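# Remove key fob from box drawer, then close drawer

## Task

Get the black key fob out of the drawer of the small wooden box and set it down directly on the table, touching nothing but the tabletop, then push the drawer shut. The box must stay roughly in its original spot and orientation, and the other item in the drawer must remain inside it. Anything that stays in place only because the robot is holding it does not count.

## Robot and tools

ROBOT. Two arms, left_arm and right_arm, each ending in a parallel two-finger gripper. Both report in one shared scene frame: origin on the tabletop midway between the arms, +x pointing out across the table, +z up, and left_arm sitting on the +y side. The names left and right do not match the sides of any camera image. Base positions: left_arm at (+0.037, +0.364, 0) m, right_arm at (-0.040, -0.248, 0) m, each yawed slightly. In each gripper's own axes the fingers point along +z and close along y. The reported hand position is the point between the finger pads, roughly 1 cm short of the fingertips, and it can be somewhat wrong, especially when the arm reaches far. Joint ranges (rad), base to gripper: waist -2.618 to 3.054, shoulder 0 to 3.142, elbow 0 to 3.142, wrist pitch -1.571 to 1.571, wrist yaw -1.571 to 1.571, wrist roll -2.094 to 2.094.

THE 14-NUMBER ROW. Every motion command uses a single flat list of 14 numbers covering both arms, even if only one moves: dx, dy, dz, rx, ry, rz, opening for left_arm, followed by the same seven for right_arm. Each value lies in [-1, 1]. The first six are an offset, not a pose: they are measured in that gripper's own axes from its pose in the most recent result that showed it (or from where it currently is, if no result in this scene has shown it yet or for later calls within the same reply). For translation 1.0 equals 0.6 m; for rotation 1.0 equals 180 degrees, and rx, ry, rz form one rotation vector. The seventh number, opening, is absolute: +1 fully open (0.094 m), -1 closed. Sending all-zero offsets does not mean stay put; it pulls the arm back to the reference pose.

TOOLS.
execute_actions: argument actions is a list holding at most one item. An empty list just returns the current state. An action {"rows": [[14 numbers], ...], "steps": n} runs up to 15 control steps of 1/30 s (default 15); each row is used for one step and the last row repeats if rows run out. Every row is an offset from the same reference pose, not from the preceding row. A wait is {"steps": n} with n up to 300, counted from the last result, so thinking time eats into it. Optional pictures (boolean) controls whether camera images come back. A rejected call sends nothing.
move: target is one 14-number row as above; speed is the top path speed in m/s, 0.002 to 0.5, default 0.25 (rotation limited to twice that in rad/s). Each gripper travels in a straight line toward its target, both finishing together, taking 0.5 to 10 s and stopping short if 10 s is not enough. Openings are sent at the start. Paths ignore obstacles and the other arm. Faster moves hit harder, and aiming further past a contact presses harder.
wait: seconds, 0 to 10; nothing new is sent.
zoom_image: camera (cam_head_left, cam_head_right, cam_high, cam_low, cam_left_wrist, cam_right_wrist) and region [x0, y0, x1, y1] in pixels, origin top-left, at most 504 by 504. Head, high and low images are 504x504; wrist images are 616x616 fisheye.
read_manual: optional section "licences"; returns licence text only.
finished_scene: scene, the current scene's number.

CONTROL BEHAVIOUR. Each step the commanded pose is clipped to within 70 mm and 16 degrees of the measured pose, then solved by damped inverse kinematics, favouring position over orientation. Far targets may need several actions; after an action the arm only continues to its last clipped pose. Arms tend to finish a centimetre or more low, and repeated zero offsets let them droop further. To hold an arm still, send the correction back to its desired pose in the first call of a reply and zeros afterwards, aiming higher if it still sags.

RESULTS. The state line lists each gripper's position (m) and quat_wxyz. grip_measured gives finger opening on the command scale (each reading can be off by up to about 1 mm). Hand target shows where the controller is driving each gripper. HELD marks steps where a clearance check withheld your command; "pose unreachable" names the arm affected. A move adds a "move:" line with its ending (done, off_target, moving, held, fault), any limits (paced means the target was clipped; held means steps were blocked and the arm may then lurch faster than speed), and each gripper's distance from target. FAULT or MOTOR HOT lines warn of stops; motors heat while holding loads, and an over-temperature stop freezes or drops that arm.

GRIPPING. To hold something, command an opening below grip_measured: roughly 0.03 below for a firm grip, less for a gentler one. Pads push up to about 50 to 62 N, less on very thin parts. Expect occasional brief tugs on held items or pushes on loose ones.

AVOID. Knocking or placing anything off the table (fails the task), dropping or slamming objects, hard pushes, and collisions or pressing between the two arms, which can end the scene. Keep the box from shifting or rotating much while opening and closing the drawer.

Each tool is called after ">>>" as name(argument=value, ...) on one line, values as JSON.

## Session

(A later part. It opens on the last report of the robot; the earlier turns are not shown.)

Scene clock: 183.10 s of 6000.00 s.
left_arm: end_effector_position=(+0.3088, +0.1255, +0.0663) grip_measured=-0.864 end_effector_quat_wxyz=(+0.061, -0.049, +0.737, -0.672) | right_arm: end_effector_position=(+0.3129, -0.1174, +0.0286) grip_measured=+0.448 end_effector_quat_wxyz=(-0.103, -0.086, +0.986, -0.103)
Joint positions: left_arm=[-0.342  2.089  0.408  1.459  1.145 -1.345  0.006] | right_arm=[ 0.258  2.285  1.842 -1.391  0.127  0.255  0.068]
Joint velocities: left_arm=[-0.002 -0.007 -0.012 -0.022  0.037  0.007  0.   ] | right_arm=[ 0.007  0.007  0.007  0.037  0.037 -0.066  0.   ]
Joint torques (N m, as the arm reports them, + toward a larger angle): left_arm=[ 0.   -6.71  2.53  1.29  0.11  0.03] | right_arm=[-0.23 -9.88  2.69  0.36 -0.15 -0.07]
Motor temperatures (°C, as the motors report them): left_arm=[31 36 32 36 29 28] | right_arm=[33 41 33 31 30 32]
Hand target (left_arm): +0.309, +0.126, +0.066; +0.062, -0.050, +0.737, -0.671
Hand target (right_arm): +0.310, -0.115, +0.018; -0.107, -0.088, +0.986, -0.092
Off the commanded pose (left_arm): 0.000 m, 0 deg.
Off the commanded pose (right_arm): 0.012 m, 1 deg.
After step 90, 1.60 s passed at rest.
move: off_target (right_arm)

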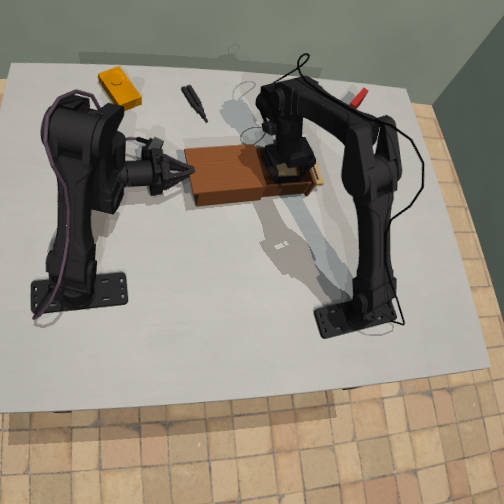

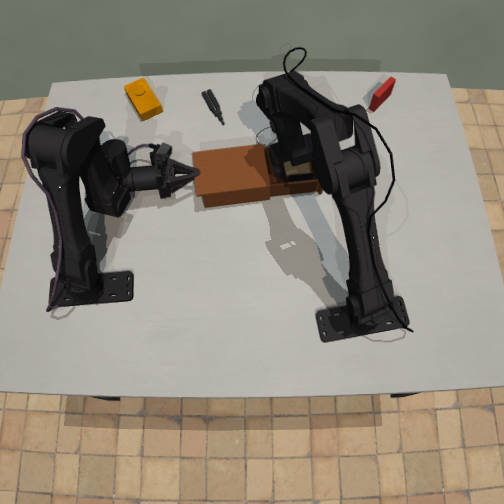

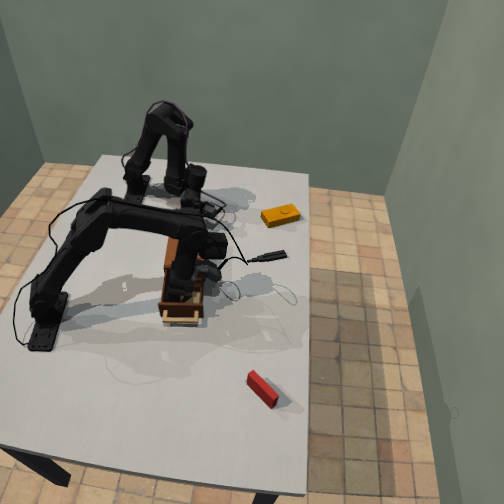

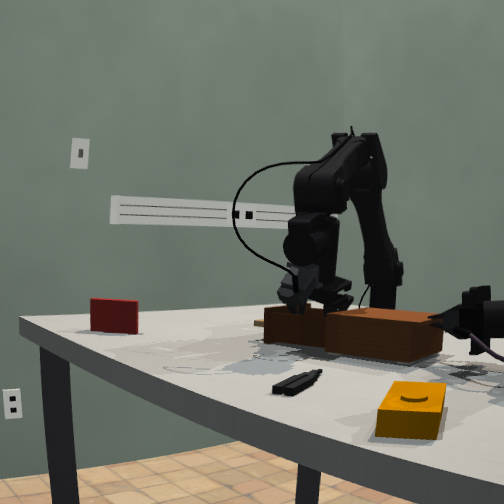

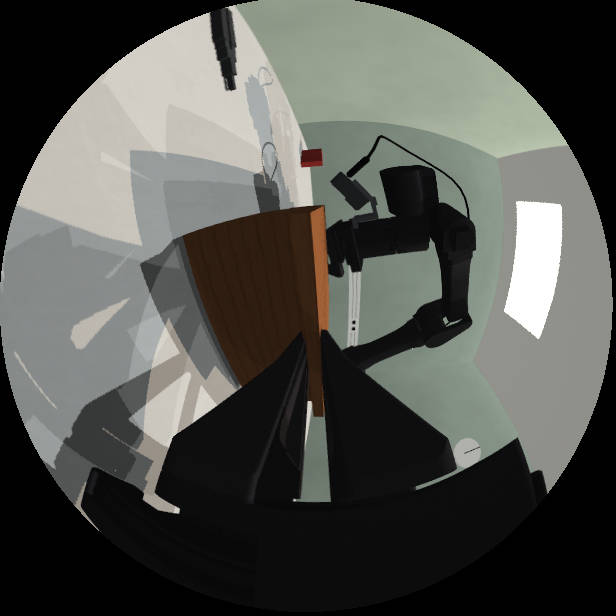

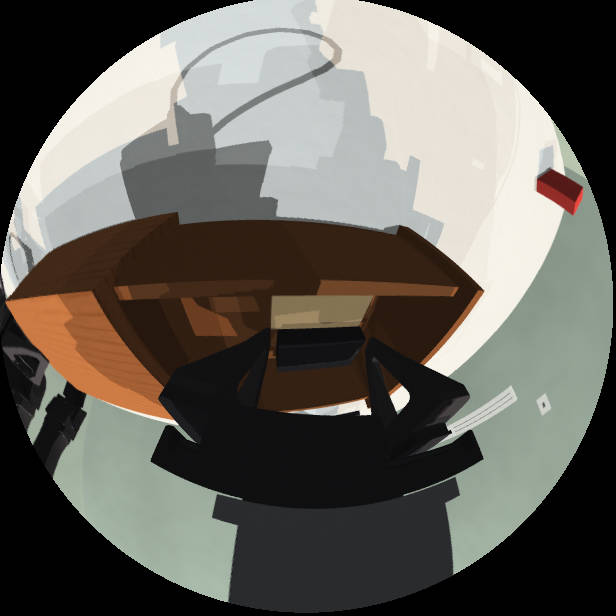

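Probably rubbing the near wall. Descend with slight +x.

>>> move(target=[0,0,0,0,0,0,-0.92, -0.012,0.004,0.028,-0.02,0,0,0.42], speed=0.03)

>>> zoom_image(camera="cam_right_wrist", region=[180, 220, 460, 420])

Scene clock: 197.93 s of 6000.00 s.
left_arm: end_effector_position=(+0.3086, +0.1255, +0.0663) grip_measured=-0.864 end_effector_quat_wxyz=(+0.061, -0.049, +0.737, -0.672) | right_arm: end_effector_position=(+0.3130, -0.1177, +0.0266) grip_measured=+0.422 end_effector_quat_wxyz=(-0.112, -0.083, +0.987, -0.075)
Joint positions: left_arm=[-0.342  2.089  0.408  1.459  1.146 -1.345  0.006] | right_arm=[ 0.233  2.285  1.837 -1.383  0.077  0.229  0.067]
Joint velocities: left_arm=[-0.012 -0.012 -0.017  0.007  0.037 -0.051  0.001] | right_arm=[-0.007 -0.007 -0.007  0.007 -0.051 -0.037 -0.   ]
Joint torques (N m, as the arm reports them, + toward a larger angle): left_arm=[ 0.09 -6.65  2.57  1.28  0.14  0.02] | right_arm=[-0.31 -9.33  2.56  0.65  0.01  0.02]
Motor temperatures (°C, as the motors report them): left_arm=[31 36 32 37 29 28] | right_arm=[33 42 32 31 30 32]
Hand target (left_arm): +0.309, +0.126, +0.066; +0.061, -0.049, +0.737, -0.672
Hand target (right_arm): +0.316, -0.118, +0.011; -0.106, -0.082, +0.988, -0.072
Off the commanded pose (left_arm): 0.000 m, 0 deg.
Off the commanded pose (right_arm): 0.016 m, 1 deg.
After step 90, 10.57 s passed at rest.
move: off_target (right_arm)

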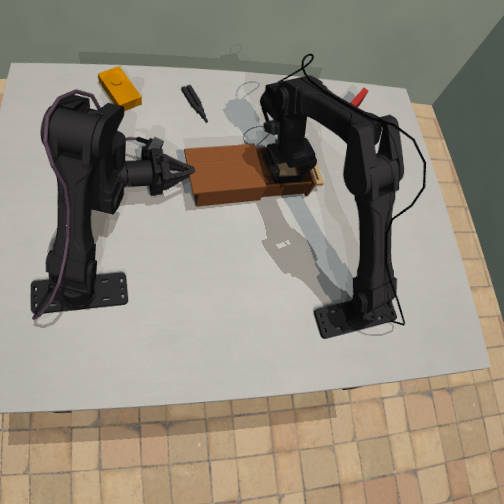

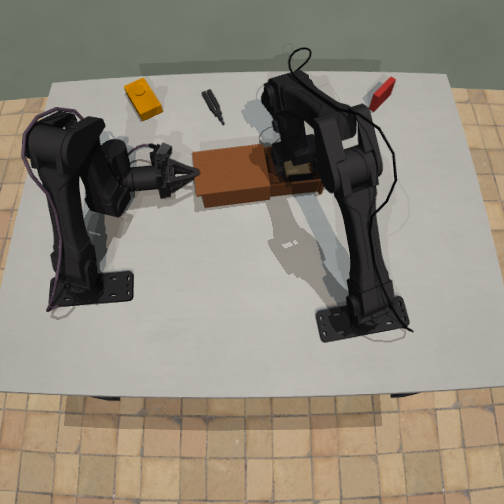

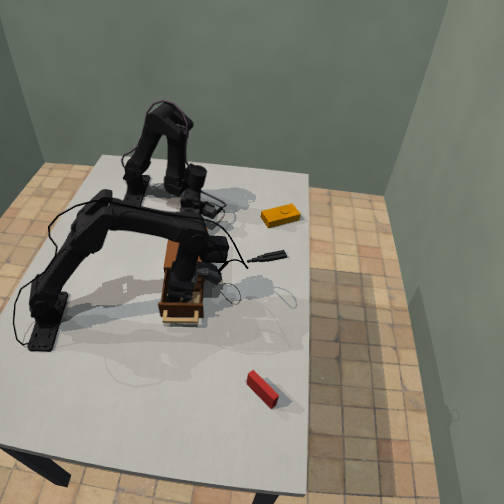

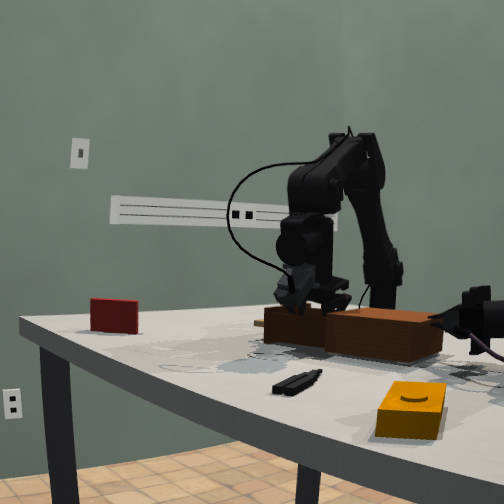

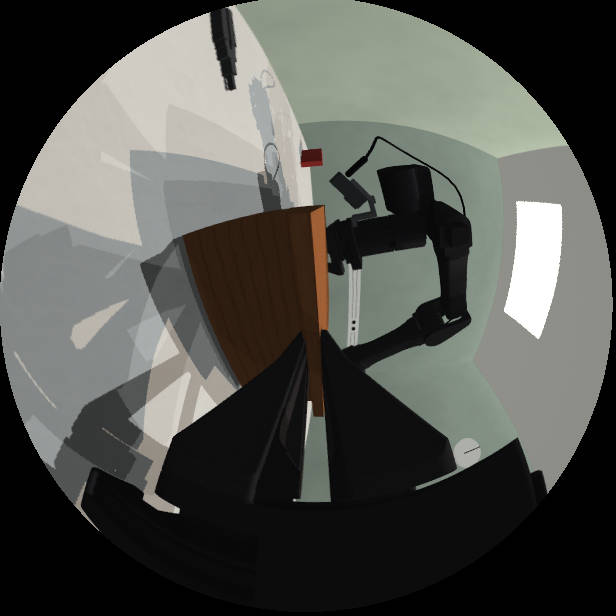

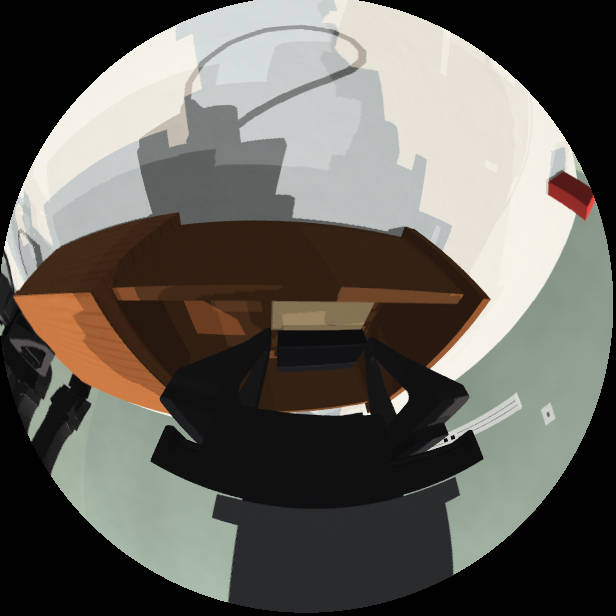

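Region (180, 220, 460, 420) of cam_right_wrist's 616x616 image, scaled by 1.800, with more detail than that image has; it fills the top 360 rows of this view, and the rest is white.

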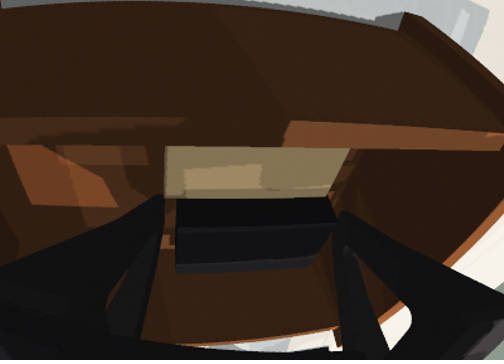

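Left finger is on the floor. Level more, then close.

>>> move(target=[0,0,0,0,0,0,-0.92, 0,0.004,0.015,-0.03,0,0,0.4], speed=0.03)

>>> move(target=[0,0,0,0,0,0,-0.92, 0,0,0,0,0,0,0.15])

Scene clock: 203.70 s of 6000.00 s.
left_arm: end_effector_position=(+0.3086, +0.1255, +0.0663) grip_measured=-0.864 end_effector_quat_wxyz=(+0.061, -0.049, +0.737, -0.672) | right_arm: end_effector_position=(+0.3112, -0.1153, +0.0249) grip_measured=+0.401 end_effector_quat_wxyz=(-0.117, -0.081, +0.989, -0.037)
Joint positions: left_arm=[-0.342  2.089  0.408  1.459  1.146 -1.346  0.006] | right_arm=[ 0.207  2.268  1.808 -1.355  0.006  0.199  0.066]
Joint velocities: left_arm=[ 0.007  0.007 -0.007  0.007 -0.022 -0.066 -0.   ] | right_arm=[-0.017 -0.002  0.017 -0.022 -0.037  0.022  0.001]
Joint torques (N m, as the arm reports them, + toward a larger angle): left_arm=[-0.01 -6.67  2.57  1.28  0.12  0.03] | right_arm=[ -0.61 -10.37   3.22   0.35  -0.05  -0.01]
Motor temperatures (°C, as the motors report them): left_arm=[31 36 32 37 29 28] | right_arm=[33 42 32 31 30 32]
Hand target (left_arm): +0.309, +0.126, +0.066; +0.061, -0.049, +0.737, -0.672
Hand target (right_arm): +0.311, -0.117, +0.018; -0.116, -0.078, +0.990, -0.029
Off the commanded pose (left_arm): 0.000 m, 0 deg.
Off the commanded pose (right_arm): 0.007 m, 1 deg.
After step 90, 0.97 s passed at rest.
move: done

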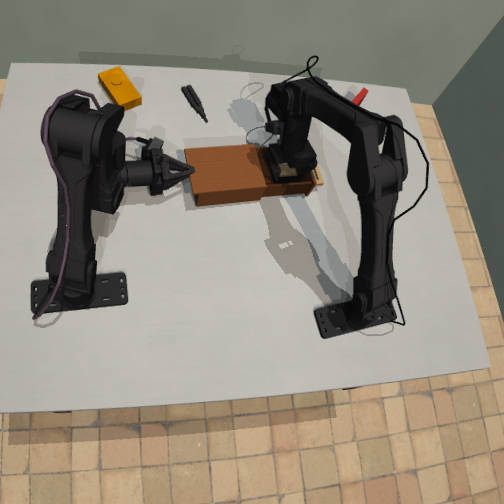

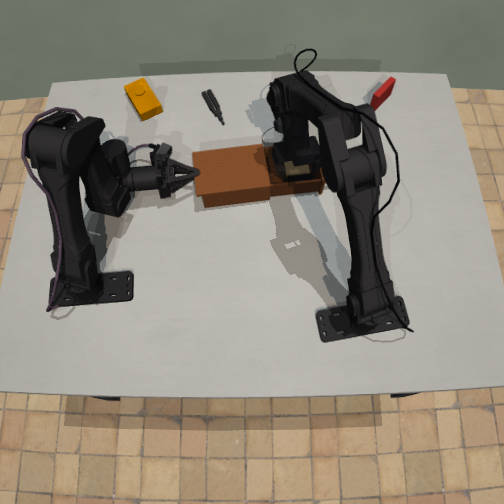

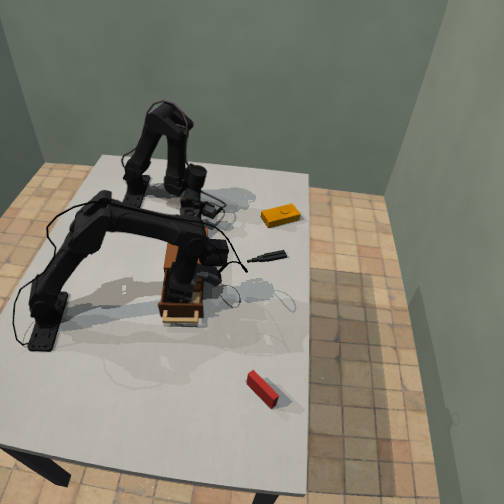

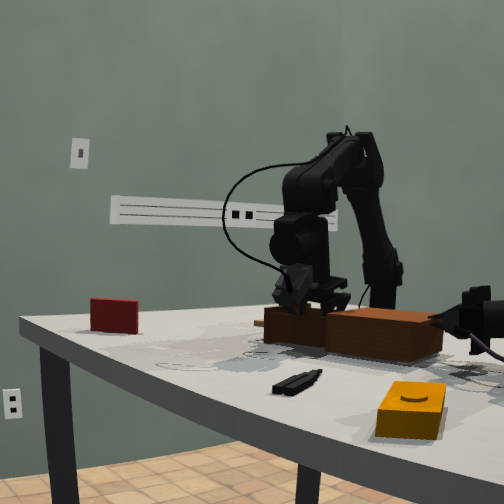

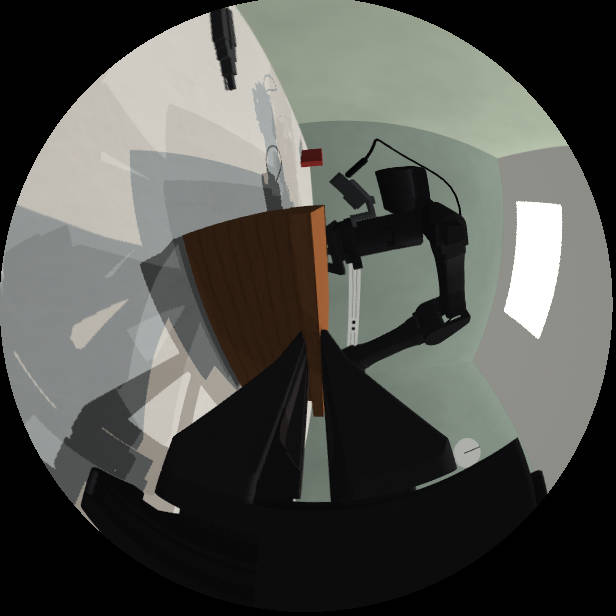

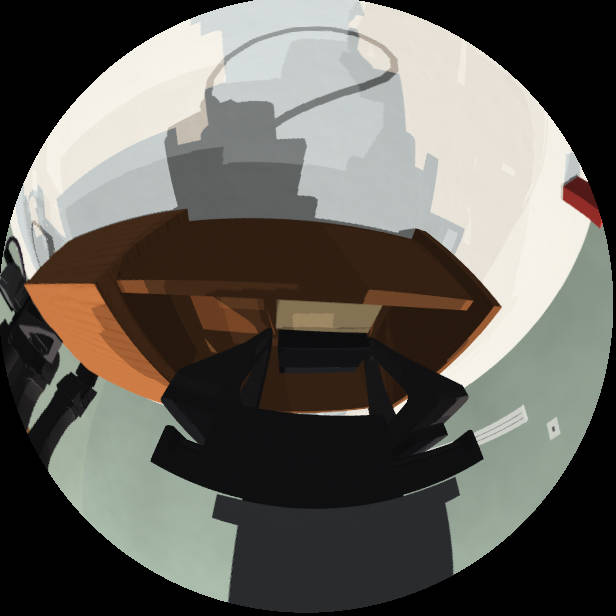

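Scene clock: 204.20 s of 6000.00 s.
left_arm: end_effector_position=(+0.3086, +0.1255, +0.0663) grip_measured=-0.864 end_effector_quat_wxyz=(+0.061, -0.049, +0.737, -0.672) | right_arm: end_effector_position=(+0.3109, -0.1149, +0.0249) grip_measured=+0.247 end_effector_quat_wxyz=(-0.117, -0.081, +0.989, -0.036)
Joint positions: left_arm=[-0.342  2.089  0.408  1.459  1.146 -1.346  0.006] | right_arm=[ 0.207  2.268  1.808 -1.356  0.004  0.199  0.059]
Joint velocities: left_arm=[ 0.017  0.002 -0.002 -0.022 -0.037 -0.022 -0.   ] | right_arm=[ 0.012  0.012 -0.012  0.051  0.007  0.007 -0.   ]
Joint torques (N m, as the arm reports them, + toward a larger angle): left_arm=[ 0.04 -6.69  2.56  1.29  0.12  0.02] | right_arm=[  0.06 -10.     6.15   0.05   0.02   0.02]
Motor temperatures (°C, as the motors report them): left_arm=[31 36 32 37 29 28] | right_arm=[33 42 32 31 30 32]
Hand target (left_arm): +0.309, +0.125, +0.066; +0.061, -0.049, +0.737, -0.672
Hand target (right_arm): +0.311, -0.115, +0.025; -0.117, -0.081, +0.989, -0.037
Off the commanded pose (left_arm): 0.000 m, 0 deg.
Off the commanded pose (right_arm): 0.000 m, 0 deg.
move: done

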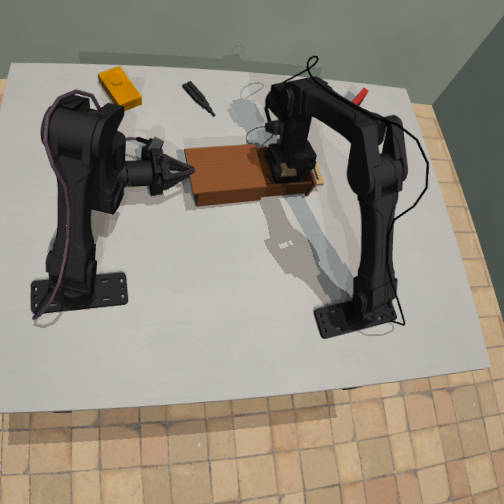

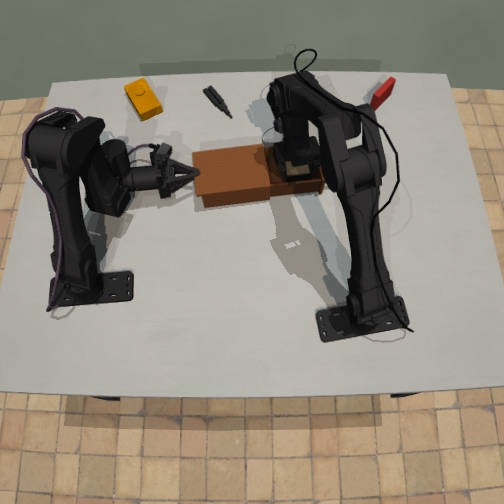

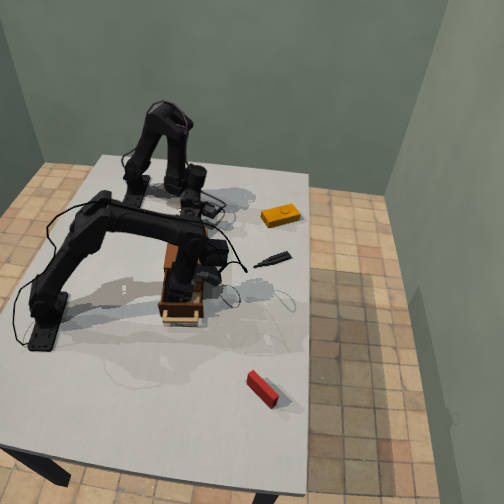

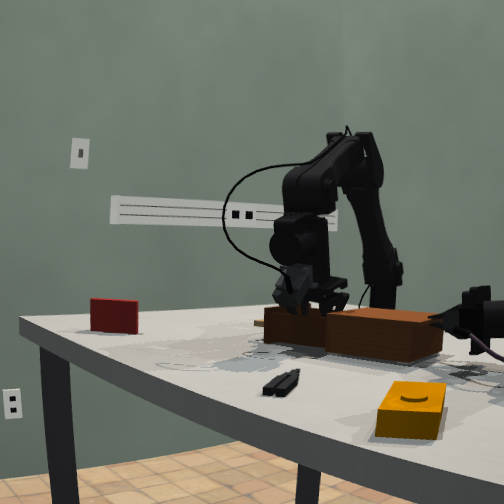

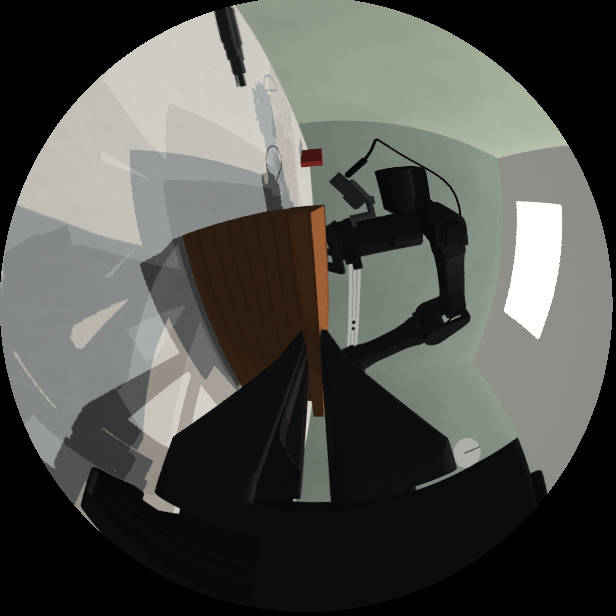

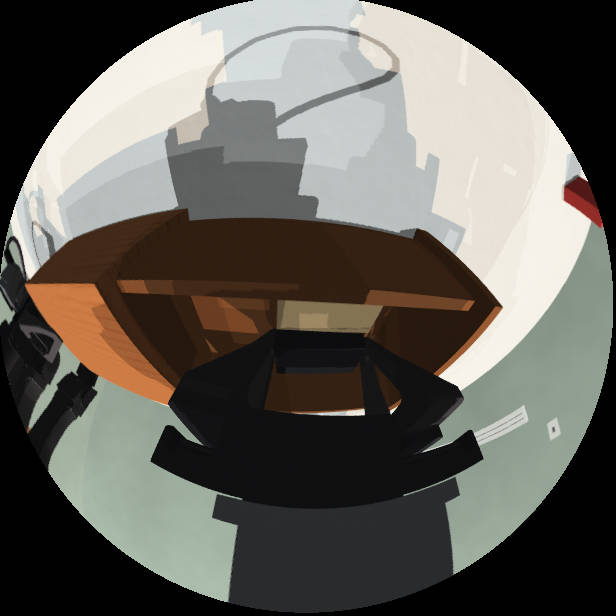

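>>> move(target=[0,0,0,0,0,0,-0.92, 0.025,0,-0.15,0,-0.05,0,0.2], speed=0.1)

>>> move(target=[0,0,0,0,0,0,-0.92, 0.14,-0.28,0.0,0,0,0,0.2], speed=0.2)

Scene clock: 218.97 s of 6000.00 s.
left_arm: end_effector_position=(+0.3086, +0.1255, +0.0663) grip_measured=-0.864 end_effector_quat_wxyz=(+0.061, -0.050, +0.737, -0.672) | right_arm: end_effector_position=(+0.3138, -0.1102, +0.0961) grip_measured=+0.247 end_effector_quat_wxyz=(-0.062, -0.086, +0.994, -0.031)
Joint positions: left_arm=[-0.342  2.089  0.408  1.459  1.146 -1.346  0.006] | right_arm=[ 0.226  2.136  1.898 -1.47   0.024  0.209  0.059]
Joint velocities: left_arm=[-0.012  0.012 -0.017  0.007 -0.037 -0.037  0.   ] | right_arm=[ 0.022  0.012 -0.007 -0.037 -0.051  0.022 -0.   ]
Joint torques (N m, as the arm reports them, + toward a larger angle): left_arm=[ 0.03 -6.73  2.54  1.29  0.12  0.03] | right_arm=[  0.69 -11.51   9.4    0.04   0.05   0.13]
Motor temperatures (°C, as the motors report them): left_arm=[31 36 32 37 29 28] | right_arm=[33 42 33 31 30 32]
Hand target (left_arm): +0.309, +0.125, +0.066; +0.061, -0.050, +0.737, -0.672
Hand target (right_arm): +0.317, -0.107, +0.115; -0.039, -0.085, +0.995, -0.029
Off the commanded pose (left_arm): 0.000 m, 0 deg.
Off the commanded pose (right_arm): 0.020 m, 3 deg.
After step 90, 10.37 s passed at rest.
move: off_target (right_arm)

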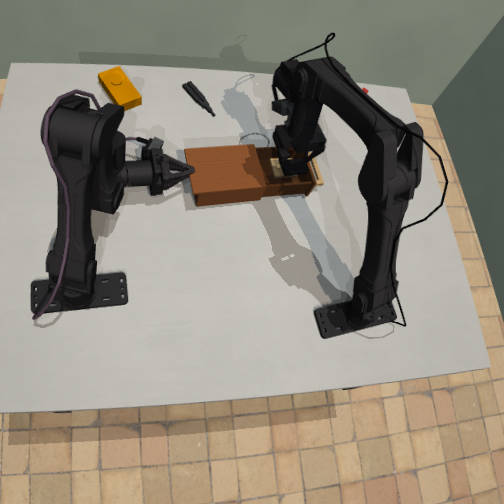

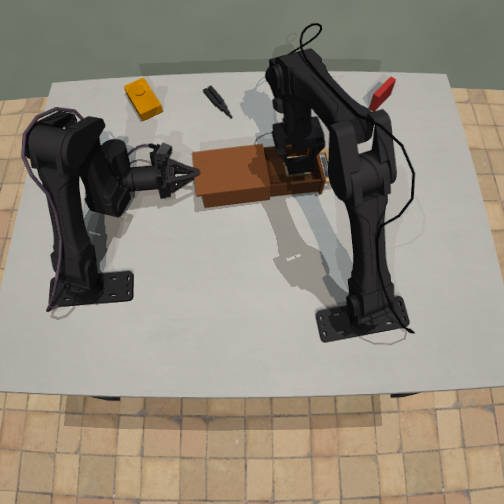

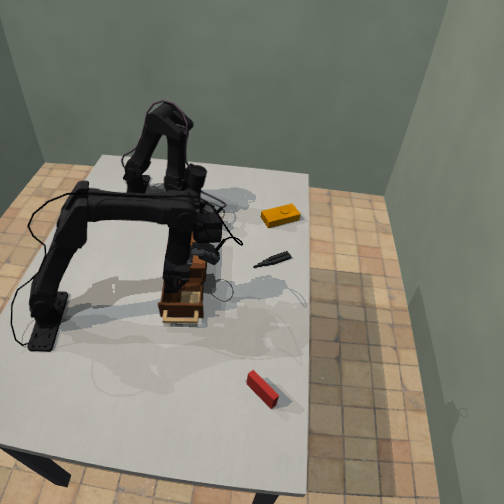

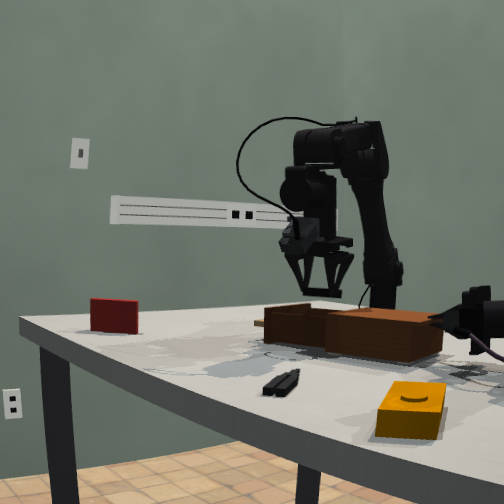

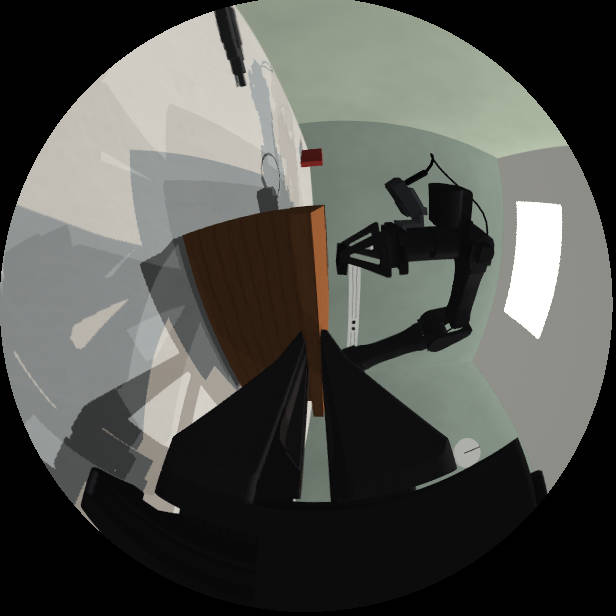

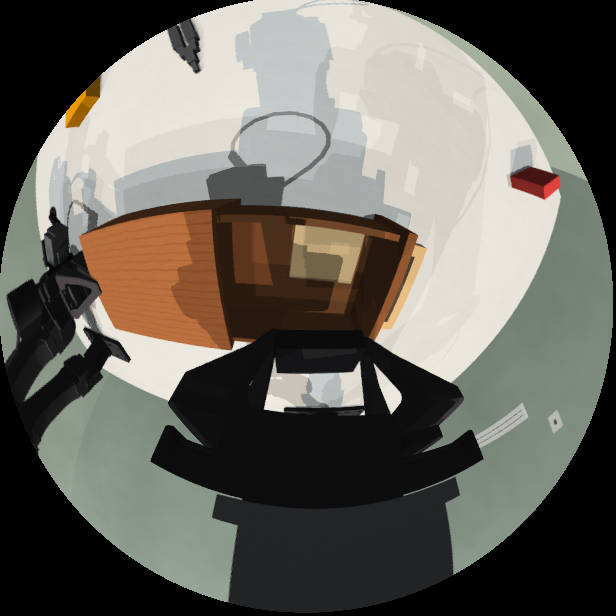

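Scene clock: 220.50 s of 6000.00 s.
left_arm: end_effector_position=(+0.3086, +0.1255, +0.0663) grip_measured=-0.864 end_effector_quat_wxyz=(+0.061, -0.050, +0.737, -0.672) | right_arm: end_effector_position=(+0.2607, -0.2885, +0.1114) grip_measured=+0.247 end_effector_quat_wxyz=(-0.077, -0.080, +0.993, -0.028)
Joint positions: left_arm=[-0.342  2.089  0.408  1.459  1.146 -1.346  0.006] | right_arm=[-0.244  1.826  1.518 -1.404  0.082 -0.245  0.059]
Joint velocities: left_arm=[-0.012 -0.007 -0.022  0.007  0.037  0.007 -0.   ] | right_arm=[-0.022  0.012  0.002  0.081 -0.022 -0.037 -0.   ]
Joint torques (N m, as the arm reports them, + toward a larger angle): left_arm=[ 0.05 -6.65  2.55  1.3   0.14  0.03] | right_arm=[ 0.23 -9.52  5.23  0.35  0.05 -0.12]
Motor temperatures (°C, as the motors report them): left_arm=[31 36 32 37 29 28] | right_arm=[33 42 33 31 30 32]
Hand target (left_arm): +0.309, +0.125, +0.066; +0.061, -0.050, +0.737, -0.672
Hand target (right_arm): +0.261, -0.289, +0.118; -0.059, -0.086, +0.994, -0.031
Off the commanded pose (left_arm): 0.000 m, 0 deg.
Off the commanded pose (right_arm): 0.004 m, 2 deg.
move: done

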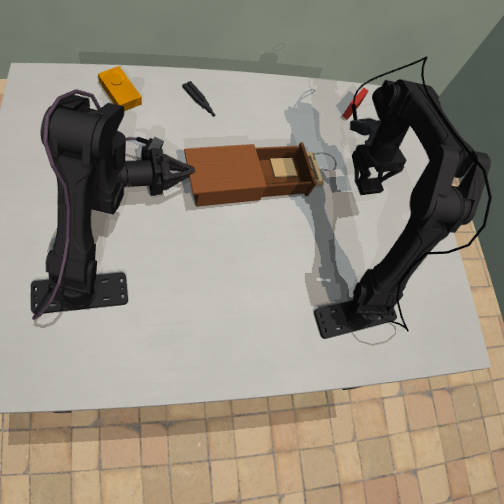

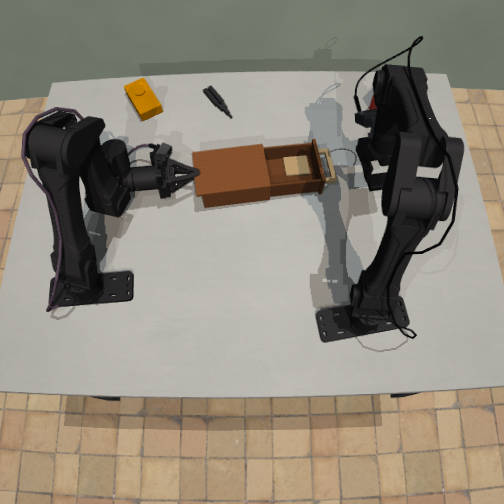

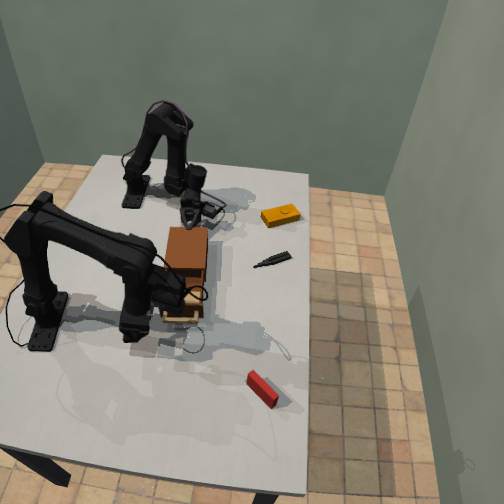

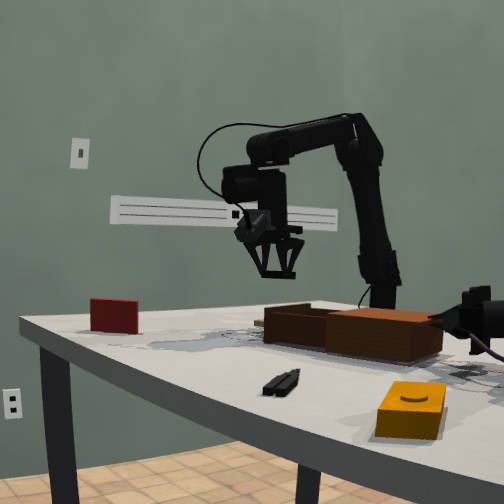

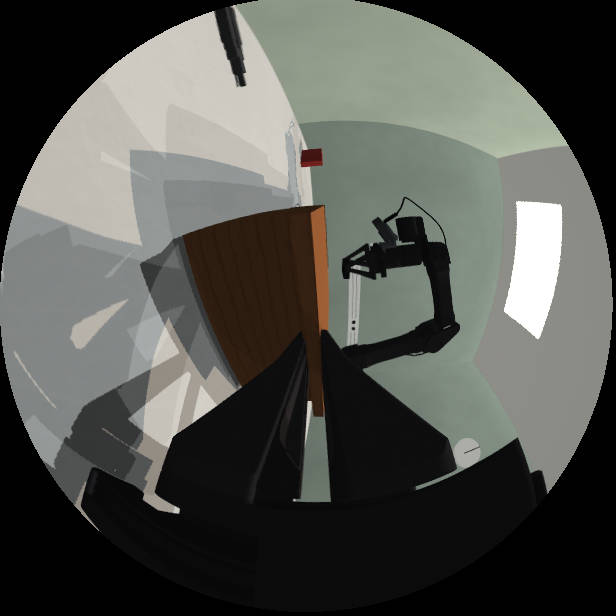

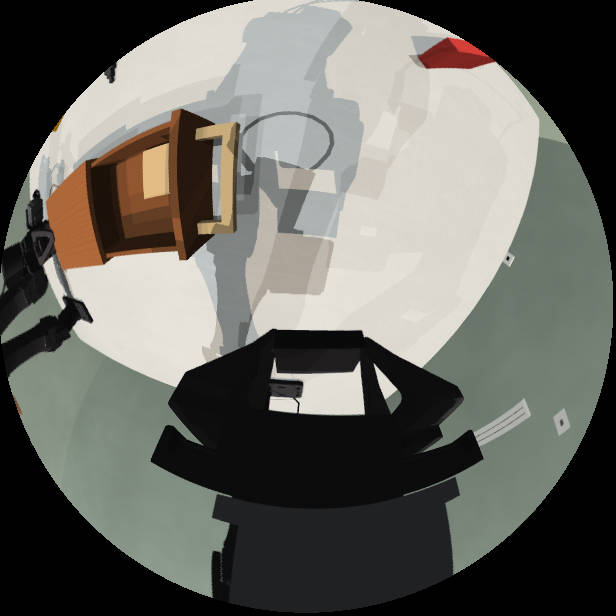

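>>> move(target=[0,0,0,0,0,0,-0.92, 0,0,0.178,0,0.022,0,0.2], speed=0.06)

Scene clock: 225.77 s of 6000.00 s.
left_arm: end_effector_position=(+0.3086, +0.1255, +0.0663) grip_measured=-0.864 end_effector_quat_wxyz=(+0.061, -0.050, +0.737, -0.672) | right_arm: end_effector_position=(+0.2417, -0.2932, +0.0133) grip_measured=+0.247 end_effector_quat_wxyz=(-0.116, -0.077, +0.990, -0.027)
Joint positions: left_arm=[-0.342  2.089  0.408  1.459  1.146 -1.346  0.006] | right_arm=[-0.258  1.928  1.232 -1.094  0.095 -0.25   0.059]
Joint velocities: left_arm=[ 0.017 -0.007  0.002  0.037  0.051 -0.007 -0.001] | right_arm=[-0.017  0.002 -0.007  0.007 -0.037 -0.007  0.001]
Joint torques (N m, as the arm reports them, + toward a larger angle): left_arm=[ 0.03 -6.72  2.5   1.3   0.12  0.02] | right_arm=[-0.63 -6.75  4.42  0.43  0.09 -0.1 ]
Motor temperatures (°C, as the motors report them): left_arm=[31 36 32 37 29 28] | right_arm=[33 42 33 31 30 32]
Hand target (left_arm): +0.309, +0.125, +0.066; +0.061, -0.050, +0.737, -0.672
Hand target (right_arm): +0.243, -0.297, +0.007; -0.111, -0.079, +0.990, -0.031
Off the commanded pose (left_arm): 0.000 m, 0 deg.
Off the commanded pose (right_arm): 0.008 m, 1 deg.
After step 90, 0.20 s passed at rest.
move: done

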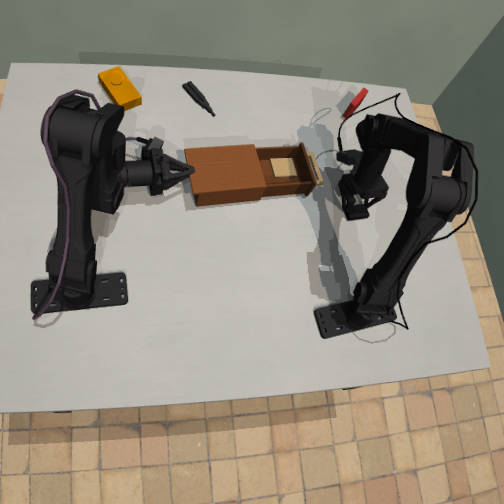

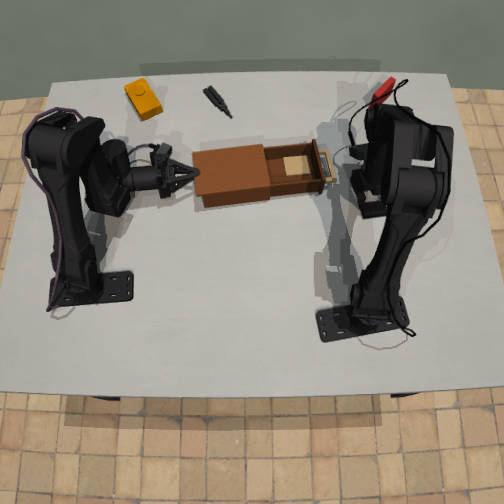

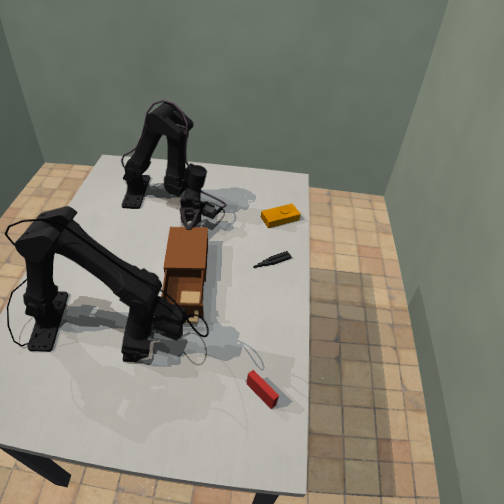

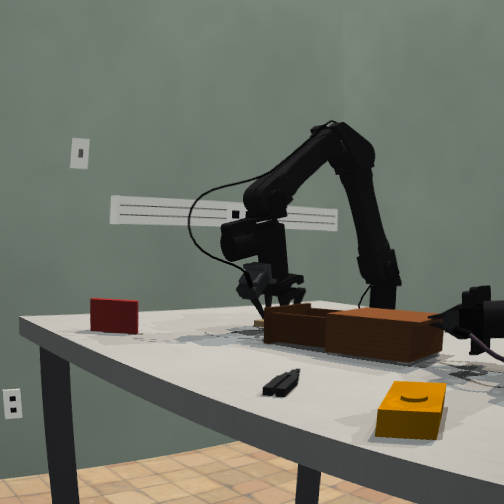

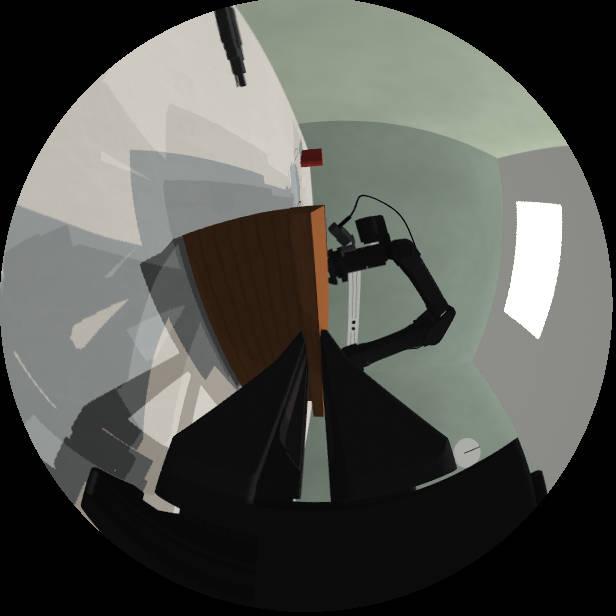

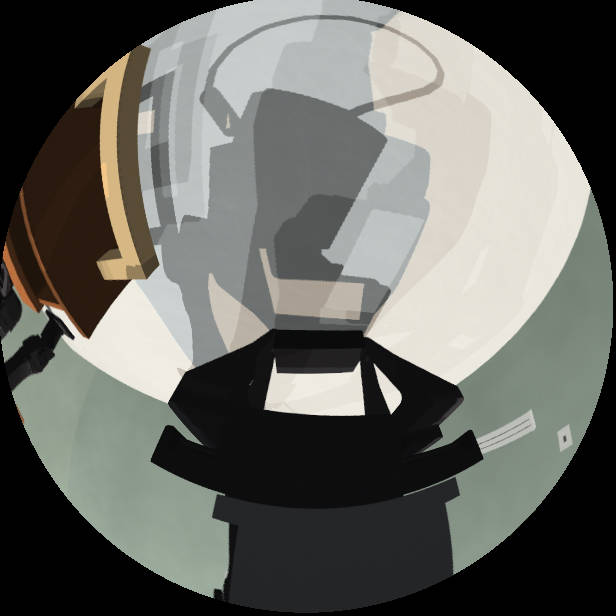

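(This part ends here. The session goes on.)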